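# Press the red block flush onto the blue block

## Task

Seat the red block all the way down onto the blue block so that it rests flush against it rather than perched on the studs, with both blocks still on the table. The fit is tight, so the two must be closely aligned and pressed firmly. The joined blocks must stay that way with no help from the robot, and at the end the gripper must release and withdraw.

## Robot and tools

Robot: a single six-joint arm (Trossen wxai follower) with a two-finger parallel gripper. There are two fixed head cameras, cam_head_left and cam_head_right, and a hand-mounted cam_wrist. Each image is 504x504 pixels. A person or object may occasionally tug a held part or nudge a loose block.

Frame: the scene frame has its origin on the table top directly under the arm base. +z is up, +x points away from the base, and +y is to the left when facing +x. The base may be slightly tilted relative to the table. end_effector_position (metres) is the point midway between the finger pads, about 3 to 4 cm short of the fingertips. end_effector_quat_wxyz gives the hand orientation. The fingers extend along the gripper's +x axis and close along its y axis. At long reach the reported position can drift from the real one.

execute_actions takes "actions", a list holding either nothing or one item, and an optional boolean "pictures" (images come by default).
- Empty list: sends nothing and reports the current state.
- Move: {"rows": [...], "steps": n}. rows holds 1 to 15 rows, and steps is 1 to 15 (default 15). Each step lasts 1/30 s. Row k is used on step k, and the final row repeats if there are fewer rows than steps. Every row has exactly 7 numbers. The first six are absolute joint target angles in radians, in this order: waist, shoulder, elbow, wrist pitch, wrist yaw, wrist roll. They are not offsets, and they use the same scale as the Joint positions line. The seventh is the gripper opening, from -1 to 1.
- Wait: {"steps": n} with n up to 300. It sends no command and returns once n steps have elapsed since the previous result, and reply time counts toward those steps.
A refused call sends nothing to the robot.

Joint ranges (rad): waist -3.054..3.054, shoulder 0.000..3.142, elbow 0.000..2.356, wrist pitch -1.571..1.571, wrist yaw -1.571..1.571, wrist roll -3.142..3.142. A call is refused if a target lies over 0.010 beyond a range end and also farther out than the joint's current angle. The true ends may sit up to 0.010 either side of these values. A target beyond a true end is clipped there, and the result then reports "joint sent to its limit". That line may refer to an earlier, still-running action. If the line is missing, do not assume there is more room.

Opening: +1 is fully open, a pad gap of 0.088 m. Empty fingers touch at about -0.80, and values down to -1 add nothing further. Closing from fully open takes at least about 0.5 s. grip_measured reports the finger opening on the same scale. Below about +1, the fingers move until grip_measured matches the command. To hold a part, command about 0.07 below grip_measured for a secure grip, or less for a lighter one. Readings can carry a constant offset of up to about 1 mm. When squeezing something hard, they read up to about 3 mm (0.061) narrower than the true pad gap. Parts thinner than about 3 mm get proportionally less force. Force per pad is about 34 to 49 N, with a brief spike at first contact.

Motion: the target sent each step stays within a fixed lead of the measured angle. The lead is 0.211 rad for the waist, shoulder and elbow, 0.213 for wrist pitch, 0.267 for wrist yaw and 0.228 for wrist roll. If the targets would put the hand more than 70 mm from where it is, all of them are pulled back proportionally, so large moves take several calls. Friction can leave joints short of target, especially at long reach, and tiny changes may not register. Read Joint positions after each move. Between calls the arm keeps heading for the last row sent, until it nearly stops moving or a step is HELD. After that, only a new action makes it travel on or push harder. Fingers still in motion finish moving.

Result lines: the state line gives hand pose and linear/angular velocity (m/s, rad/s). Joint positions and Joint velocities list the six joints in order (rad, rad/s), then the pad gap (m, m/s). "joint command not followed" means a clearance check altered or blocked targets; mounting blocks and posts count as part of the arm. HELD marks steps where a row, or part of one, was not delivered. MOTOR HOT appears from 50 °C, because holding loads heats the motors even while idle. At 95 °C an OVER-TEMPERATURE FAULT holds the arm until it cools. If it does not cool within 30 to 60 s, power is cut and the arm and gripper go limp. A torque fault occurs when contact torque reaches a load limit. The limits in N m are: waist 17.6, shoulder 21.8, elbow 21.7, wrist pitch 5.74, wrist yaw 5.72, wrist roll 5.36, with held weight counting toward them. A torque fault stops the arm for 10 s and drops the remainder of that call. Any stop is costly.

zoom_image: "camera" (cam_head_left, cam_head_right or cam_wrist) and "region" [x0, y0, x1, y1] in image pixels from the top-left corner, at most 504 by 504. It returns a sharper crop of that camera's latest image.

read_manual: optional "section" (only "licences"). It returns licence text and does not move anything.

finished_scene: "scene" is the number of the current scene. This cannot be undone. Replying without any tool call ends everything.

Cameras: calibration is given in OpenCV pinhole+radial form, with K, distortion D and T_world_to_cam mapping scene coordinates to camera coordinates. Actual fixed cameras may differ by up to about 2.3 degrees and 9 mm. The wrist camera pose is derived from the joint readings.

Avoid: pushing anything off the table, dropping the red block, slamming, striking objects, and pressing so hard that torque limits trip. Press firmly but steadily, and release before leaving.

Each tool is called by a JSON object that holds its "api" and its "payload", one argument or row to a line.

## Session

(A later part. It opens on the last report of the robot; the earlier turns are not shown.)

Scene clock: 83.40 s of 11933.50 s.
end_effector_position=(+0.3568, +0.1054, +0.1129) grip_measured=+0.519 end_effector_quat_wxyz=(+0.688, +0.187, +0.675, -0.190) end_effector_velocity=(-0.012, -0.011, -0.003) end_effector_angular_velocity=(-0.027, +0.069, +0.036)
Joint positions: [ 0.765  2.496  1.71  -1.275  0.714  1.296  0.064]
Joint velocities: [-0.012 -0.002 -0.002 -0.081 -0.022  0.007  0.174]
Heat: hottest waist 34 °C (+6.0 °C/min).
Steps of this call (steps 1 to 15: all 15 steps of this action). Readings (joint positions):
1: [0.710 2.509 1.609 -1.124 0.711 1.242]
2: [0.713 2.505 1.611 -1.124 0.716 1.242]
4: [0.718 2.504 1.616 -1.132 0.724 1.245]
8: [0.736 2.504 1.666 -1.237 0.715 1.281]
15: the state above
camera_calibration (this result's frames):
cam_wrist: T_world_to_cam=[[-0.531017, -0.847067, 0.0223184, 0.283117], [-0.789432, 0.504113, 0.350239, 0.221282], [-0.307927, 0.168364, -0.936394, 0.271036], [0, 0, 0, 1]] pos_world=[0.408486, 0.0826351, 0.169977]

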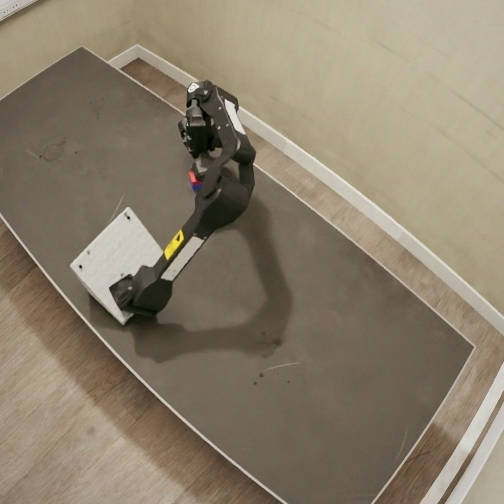

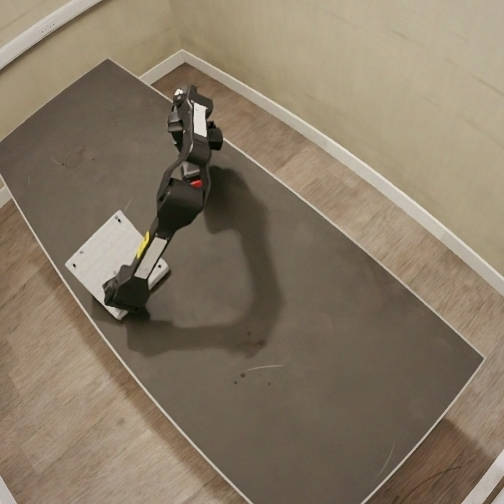

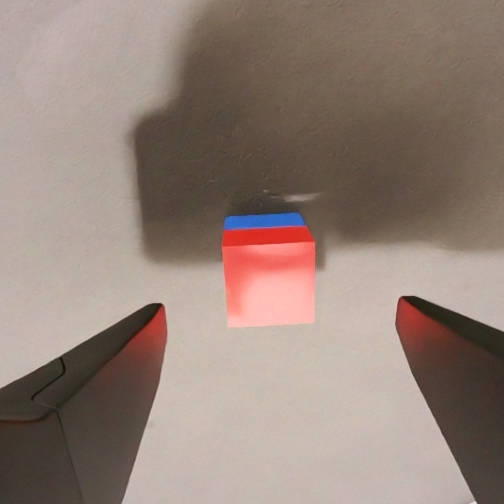

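{"api": "execute_actions", "payload": {
  "actions": [
    {"rows":[[0.745,2.5,1.67,-1.22,0.714,1.28,-0.6],[0.745,2.5,1.67,-1.22,0.714,1.28,-0.6],[0.745,2.5,1.67,-1.22,0.714,1.28,-0.6],[0.724,2.508,1.625,-1.165,0.718,1.26,-0.6]]}
  ],
  "pictures": false
}}

{"api": "execute_actions", "payload": {
  "actions": [
    {"rows":[[0.72,2.509,1.62,-1.157,0.72,1.255,-0.6],[0.72,2.509,1.62,-1.157,0.72,1.255,-0.6],[0.715,2.51,1.615,-1.148,0.722,1.25,-0.6],[0.715,2.51,1.615,-1.148,0.722,1.25,-0.6],[0.711,2.511,1.61,-1.14,0.724,1.245,-0.6],[0.711,2.511,1.61,-1.14,0.724,1.245,-0.6],[0.707,2.512,1.605,-1.131,0.726,1.24,-0.6],[0.707,2.512,1.605,-1.131,0.726,1.24,-0.6],[0.703,2.513,1.6,-1.122,0.728,1.24,-0.6]]}
  ],
  "pictures": false
}}

{"api": "execute_actions", "payload": {
  "actions": [
    {"rows":[[0.692,2.522,1.594,-1.12,0.73,1.24,-0.6],[0.681,2.531,1.588,-1.12,0.732,1.24,-0.6],[0.67,2.54,1.582,-1.12,0.734,1.24,-0.6],[0.659,2.549,1.576,-1.12,0.736,1.24,-0.6],[0.648,2.558,1.57,-1.12,0.738,1.24,-0.6],[0.637,2.567,1.564,-1.12,0.74,1.24,-0.6],[0.626,2.576,1.558,-1.12,0.742,1.24,-0.6],[0.615,2.585,1.552,-1.12,0.744,1.24,-0.6],[0.604,2.594,1.546,-1.12,0.746,1.24,-0.6],[0.593,2.603,1.54,-1.12,0.748,1.24,-0.6]]}
  ],
  "pictures": false
}}

{"api": "execute_actions", "payload": {
  "actions": [
    {"rows":[[0.65,2.555,1.58,-1.12,0.735,1.24,-0.6],[0.705,2.51,1.61,-1.12,0.728,1.24,-0.6],[0.705,2.51,1.61,-1.12,0.728,1.24,-0.6],[0.731,2.497,1.65,-1.177,0.71,1.265,-0.6],[0.731,2.497,1.65,-1.177,0.71,1.265,-0.6],[0.765,2.49,1.72,-1.28,0.71,1.3,1]]}
  ]
}}

{"api": "zoom_image", "payload": {
  "camera": "cam_wrist",
  "region": [190,150,370,330]
}}

Scene clock: 96.63 s of 11933.50 s.
end_effector_position=(+0.3553, +0.1072, +0.0853) grip_measured=-0.559 end_effector_quat_wxyz=(+0.680, +0.194, +0.680, -0.193) end_effector_velocity=(-0.003, +0.001, -0.000) end_effector_angular_velocity=(+0.013, +0.020, +0.025)
Joint positions: [ 0.72   2.501  1.635 -1.168  0.715  1.263  0.012]
Joint velocities: [-0.002 -0.002 -0.002 -0.007 -0.022 -0.022 -0.037]
Heat: hottest waist 35 °C (+6.0 °C/min).
Steps of this call (steps 1 to 15: the robot went on to your last target; steps 16 to 90: nothing new was sent; then 9.73 s passed at rest; steps 91 to 105: all 15 steps of this action). Readings (joint positions):
91: [0.763 2.496 1.706 -1.269 0.713 1.296]
92: [0.760 2.496 1.700 -1.252 0.713 1.292]
94: [0.751 2.496 1.683 -1.221 0.713 1.282]
98: [0.724 2.499 1.642 -1.180 0.713 1.267]
105: the state above

Scene clock: 97.13 s of 11933.50 s.
end_effector_position=(+0.3571, +0.1084, +0.0795) grip_measured=-0.598 end_effector_quat_wxyz=(+0.684, +0.195, +0.677, -0.191) end_effector_velocity=(+0.002, -0.001, -0.000) end_effector_angular_velocity=(-0.002, -0.007, +0.015)
Joint positions: [ 0.712  2.501  1.616 -1.128  0.724  1.243  0.01 ]
Joint velocities: [-0.002 -0.002 -0.002  0.007  0.007 -0.022 -0.   ]
Heat: hottest waist 35 °C (+6.1 °C/min).
Steps of this call (steps 1 to 15: all 15 steps of this action). Readings (joint positions):
1: [0.720 2.501 1.634 -1.166 0.715 1.262]
2: [0.720 2.501 1.633 -1.163 0.715 1.260]
4: [0.719 2.501 1.629 -1.157 0.717 1.256]
8: [0.713 2.501 1.621 -1.142 0.720 1.247]
15: the state above

Scene clock: 97.63 s of 11933.50 s.
end_effector_position=(+0.3522, +0.1106, +0.0717) grip_measured=-0.598 end_effector_quat_wxyz=(+0.679, +0.188, +0.683, -0.191) end_effector_velocity=(-0.005, -0.004, -0.003) end_effector_angular_velocity=(-0.021, +0.015, +0.027)
Joint positions: [ 0.706  2.515  1.603 -1.123  0.719  1.242  0.01 ]
Joint velocities: [-0.002  0.002 -0.007 -0.022  0.007 -0.007 -0.   ]
Heat: hottest waist 35 °C (+6.1 °C/min).
Steps of this call (steps 1 to 15: all 15 steps of this action). Readings (joint positions):
1: [0.712 2.501 1.615 -1.127 0.724 1.243]
2: [0.711 2.501 1.613 -1.126 0.724 1.243]
4: [0.710 2.503 1.610 -1.124 0.723 1.242]
8: [0.708 2.510 1.605 -1.123 0.722 1.242]
15: the state above

Scene clock: 98.13 s of 11933.50 s.
end_effector_position=(+0.3568, +0.1055, +0.1128) grip_measured=+0.519 end_effector_quat_wxyz=(+0.688, +0.187, +0.675, -0.190) end_effector_velocity=(-0.010, -0.008, -0.002) end_effector_angular_velocity=(-0.019, +0.057, +0.045)
Joint positions: [ 0.765  2.496  1.71  -1.275  0.714  1.296  0.064]
Joint velocities: [-0.007 -0.002 -0.002 -0.066 -0.022 -0.007  0.175]
Heat: hottest waist 35 °C (+6.0 °C/min).
Steps of this call (steps 1 to 15: all 15 steps of this action). Readings (joint positions):
1: [0.708 2.511 1.606 -1.123 0.720 1.242]
2: [0.712 2.505 1.609 -1.123 0.725 1.242]
4: [0.717 2.504 1.616 -1.132 0.732 1.245]
8: [0.736 2.504 1.666 -1.237 0.716 1.281]
15: the state above
camera_calibration (this result's frames):
cam_wrist: T_world_to_cam=[[-0.531017, -0.847067, 0.0223184, 0.283225], [-0.789432, 0.504113, 0.350239, 0.221258], [-0.307927, 0.168364, -0.936394, 0.270917], [0, 0, 0, 1]] pos_world=[0.408488, 0.082759, 0.169871]

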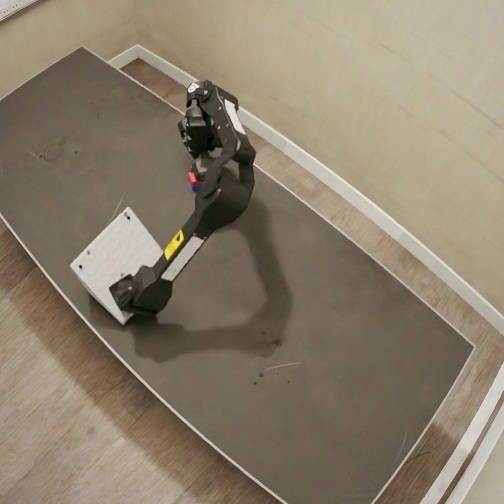

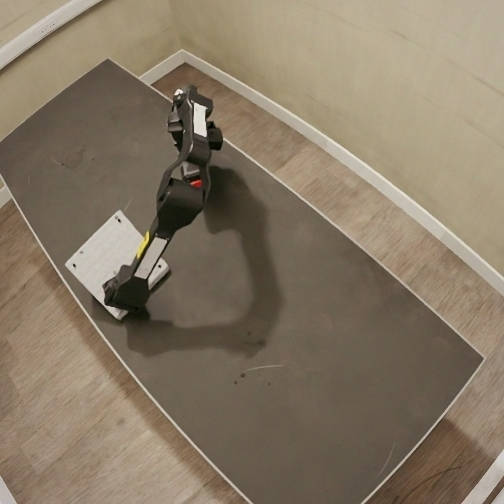

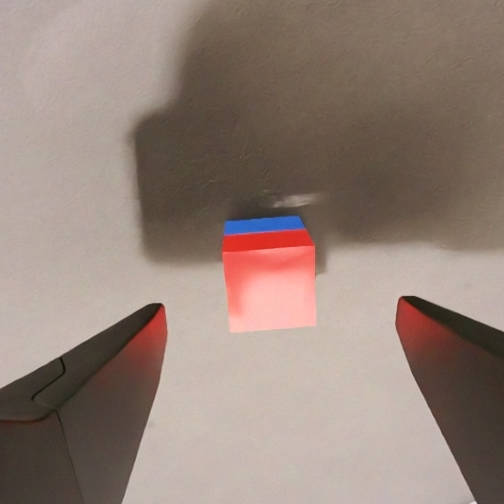

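Region (190, 150, 370, 330) of cam_wrist's 504x504 image, scaled by 2.800, with more detail than that image has.

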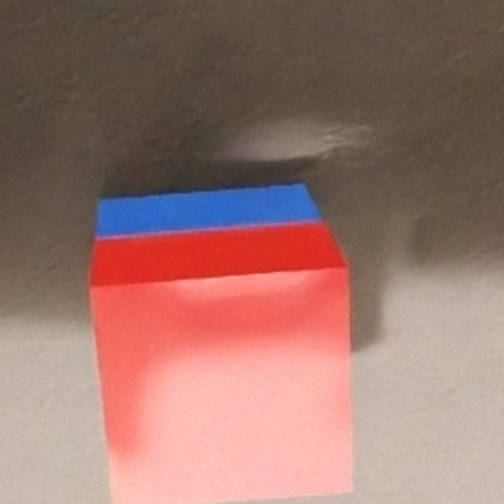

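{"api": "execute_actions", "payload": {
  "actions": [
    {"rows":[[0.765,2.49,1.75,-1.25,0.71,-0.27,1]]}
  ],
  "pictures": false
}}

{"api": "execute_actions", "payload": {
  "actions": [
    {"steps":22}
  ]
}}

{"api": "zoom_image", "payload": {
  "camera": "cam_wrist",
  "region": [170,200,350,380]
}}

{"api": "zoom_image", "payload": {
  "camera": "cam_head_left",
  "region": [175,160,220,200]
}}

Scene clock: 102.57 s of 11933.50 s.
end_effector_position=(+0.3671, +0.1086, +0.1185) grip_measured=+1.000 end_effector_quat_wxyz=(+0.708, -0.148, +0.674, +0.152) end_effector_velocity=(-0.002, -0.002, -0.003) end_effector_angular_velocity=(-0.091, -0.017, +2.016)
Joint positions: [ 0.764  2.496  1.739 -1.252  0.712  0.295  0.088]
Joint velocities: [-0.007 -0.002 -0.007 -0.007 -0.007 -2.015  0.   ]
Heat: hottest waist 35 °C (+5.1 °C/min).
Steps of this call (steps 1 to 15: the robot went on to your last target; steps 16 to 90: nothing new was sent; then 0.93 s passed at rest; steps 91 to 105: all 15 steps of this action). Readings (joint positions):
91: [0.765 2.496 1.714 -1.278 0.712 1.245]
92: [0.764 2.496 1.719 -1.269 0.712 1.175]
94: [0.764 2.496 1.729 -1.258 0.712 1.040]
98: [0.764 2.496 1.739 -1.253 0.712 0.769]
105: the state above

Scene clock: 103.30 s of 11933.50 s.
end_effector_position=(+0.3671, +0.1086, +0.1185) grip_measured=+1.000 end_effector_quat_wxyz=(+0.639, -0.338, +0.605, +0.333) end_effector_velocity=(-0.003, +0.000, -0.001) end_effector_angular_velocity=(+0.011, +0.020, +0.026)
Joint positions: [ 0.764  2.496  1.739 -1.252  0.712 -0.267  0.088]
Joint velocities: [-0.002 -0.002 -0.002 -0.007 -0.022 -0.022  0.   ]
Heat: hottest waist 36 °C (+6.0 °C/min).
Steps of this call (steps 1 to 22: the robot went on to your last target). Readings (joint positions):
1: [0.764 2.496 1.739 -1.252 0.712 0.228]
2: [0.764 2.496 1.739 -1.252 0.712 0.160]
4: [0.764 2.496 1.739 -1.252 0.712 0.024]
8: [0.764 2.496 1.739 -1.252 0.712 -0.195]
22: the state above
camera_calibration (this result's frames):
cam_wrist: T_world_to_cam=[[0.822791, -0.566125, 0.0501745, -0.239619], [-0.548369, -0.767575, 0.331843, 0.277613], [-0.149352, -0.300552, -0.941999, 0.272214], [0, 0, 0, 1]] pos_world=[0.390047, 0.159249, 0.176324]

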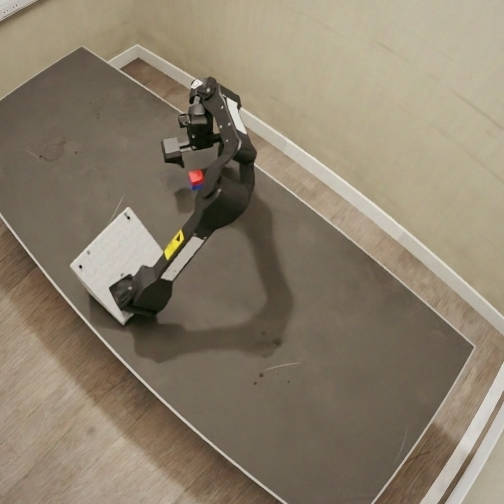

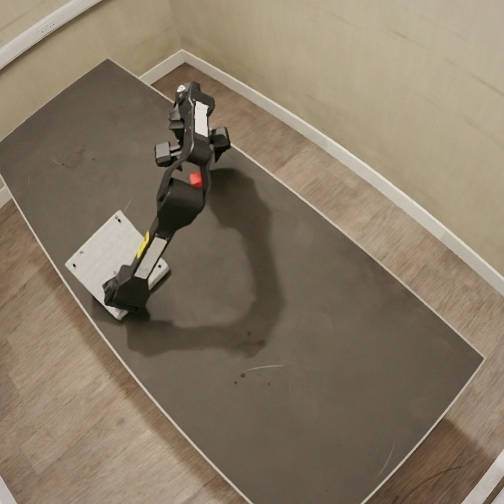

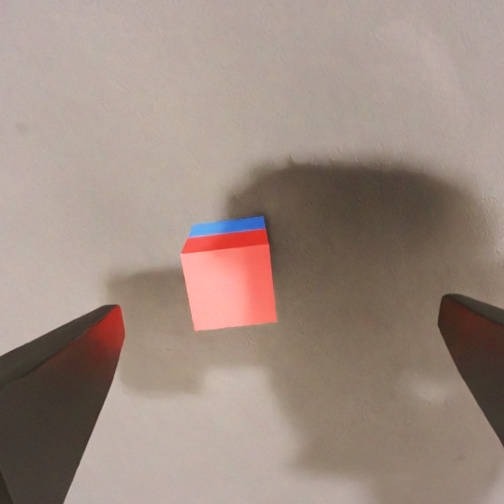

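Region (170, 200, 350, 380) of cam_wrist's 504x504 image, scaled by 2.800, with more detail than that image has.

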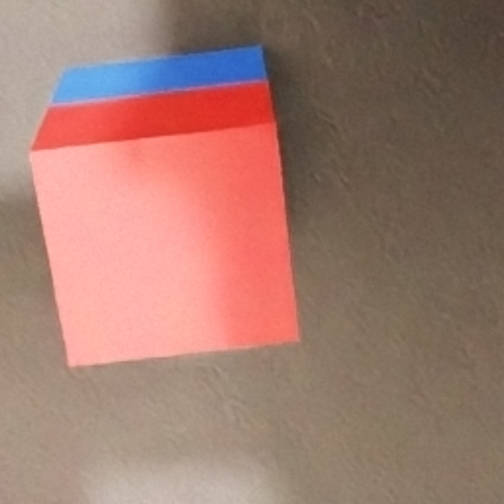

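Region (175, 160, 220, 200) of cam_head_left's 504x504 image, scaled by 11.200, with more detail than that image has.

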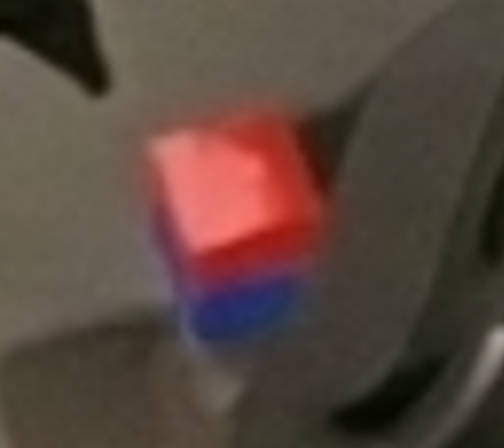

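Edges are continuous on both faces; flush.

{"api": "finished_scene", "payload": {
  "scene": 2
}}

The scene is finished: the task was done.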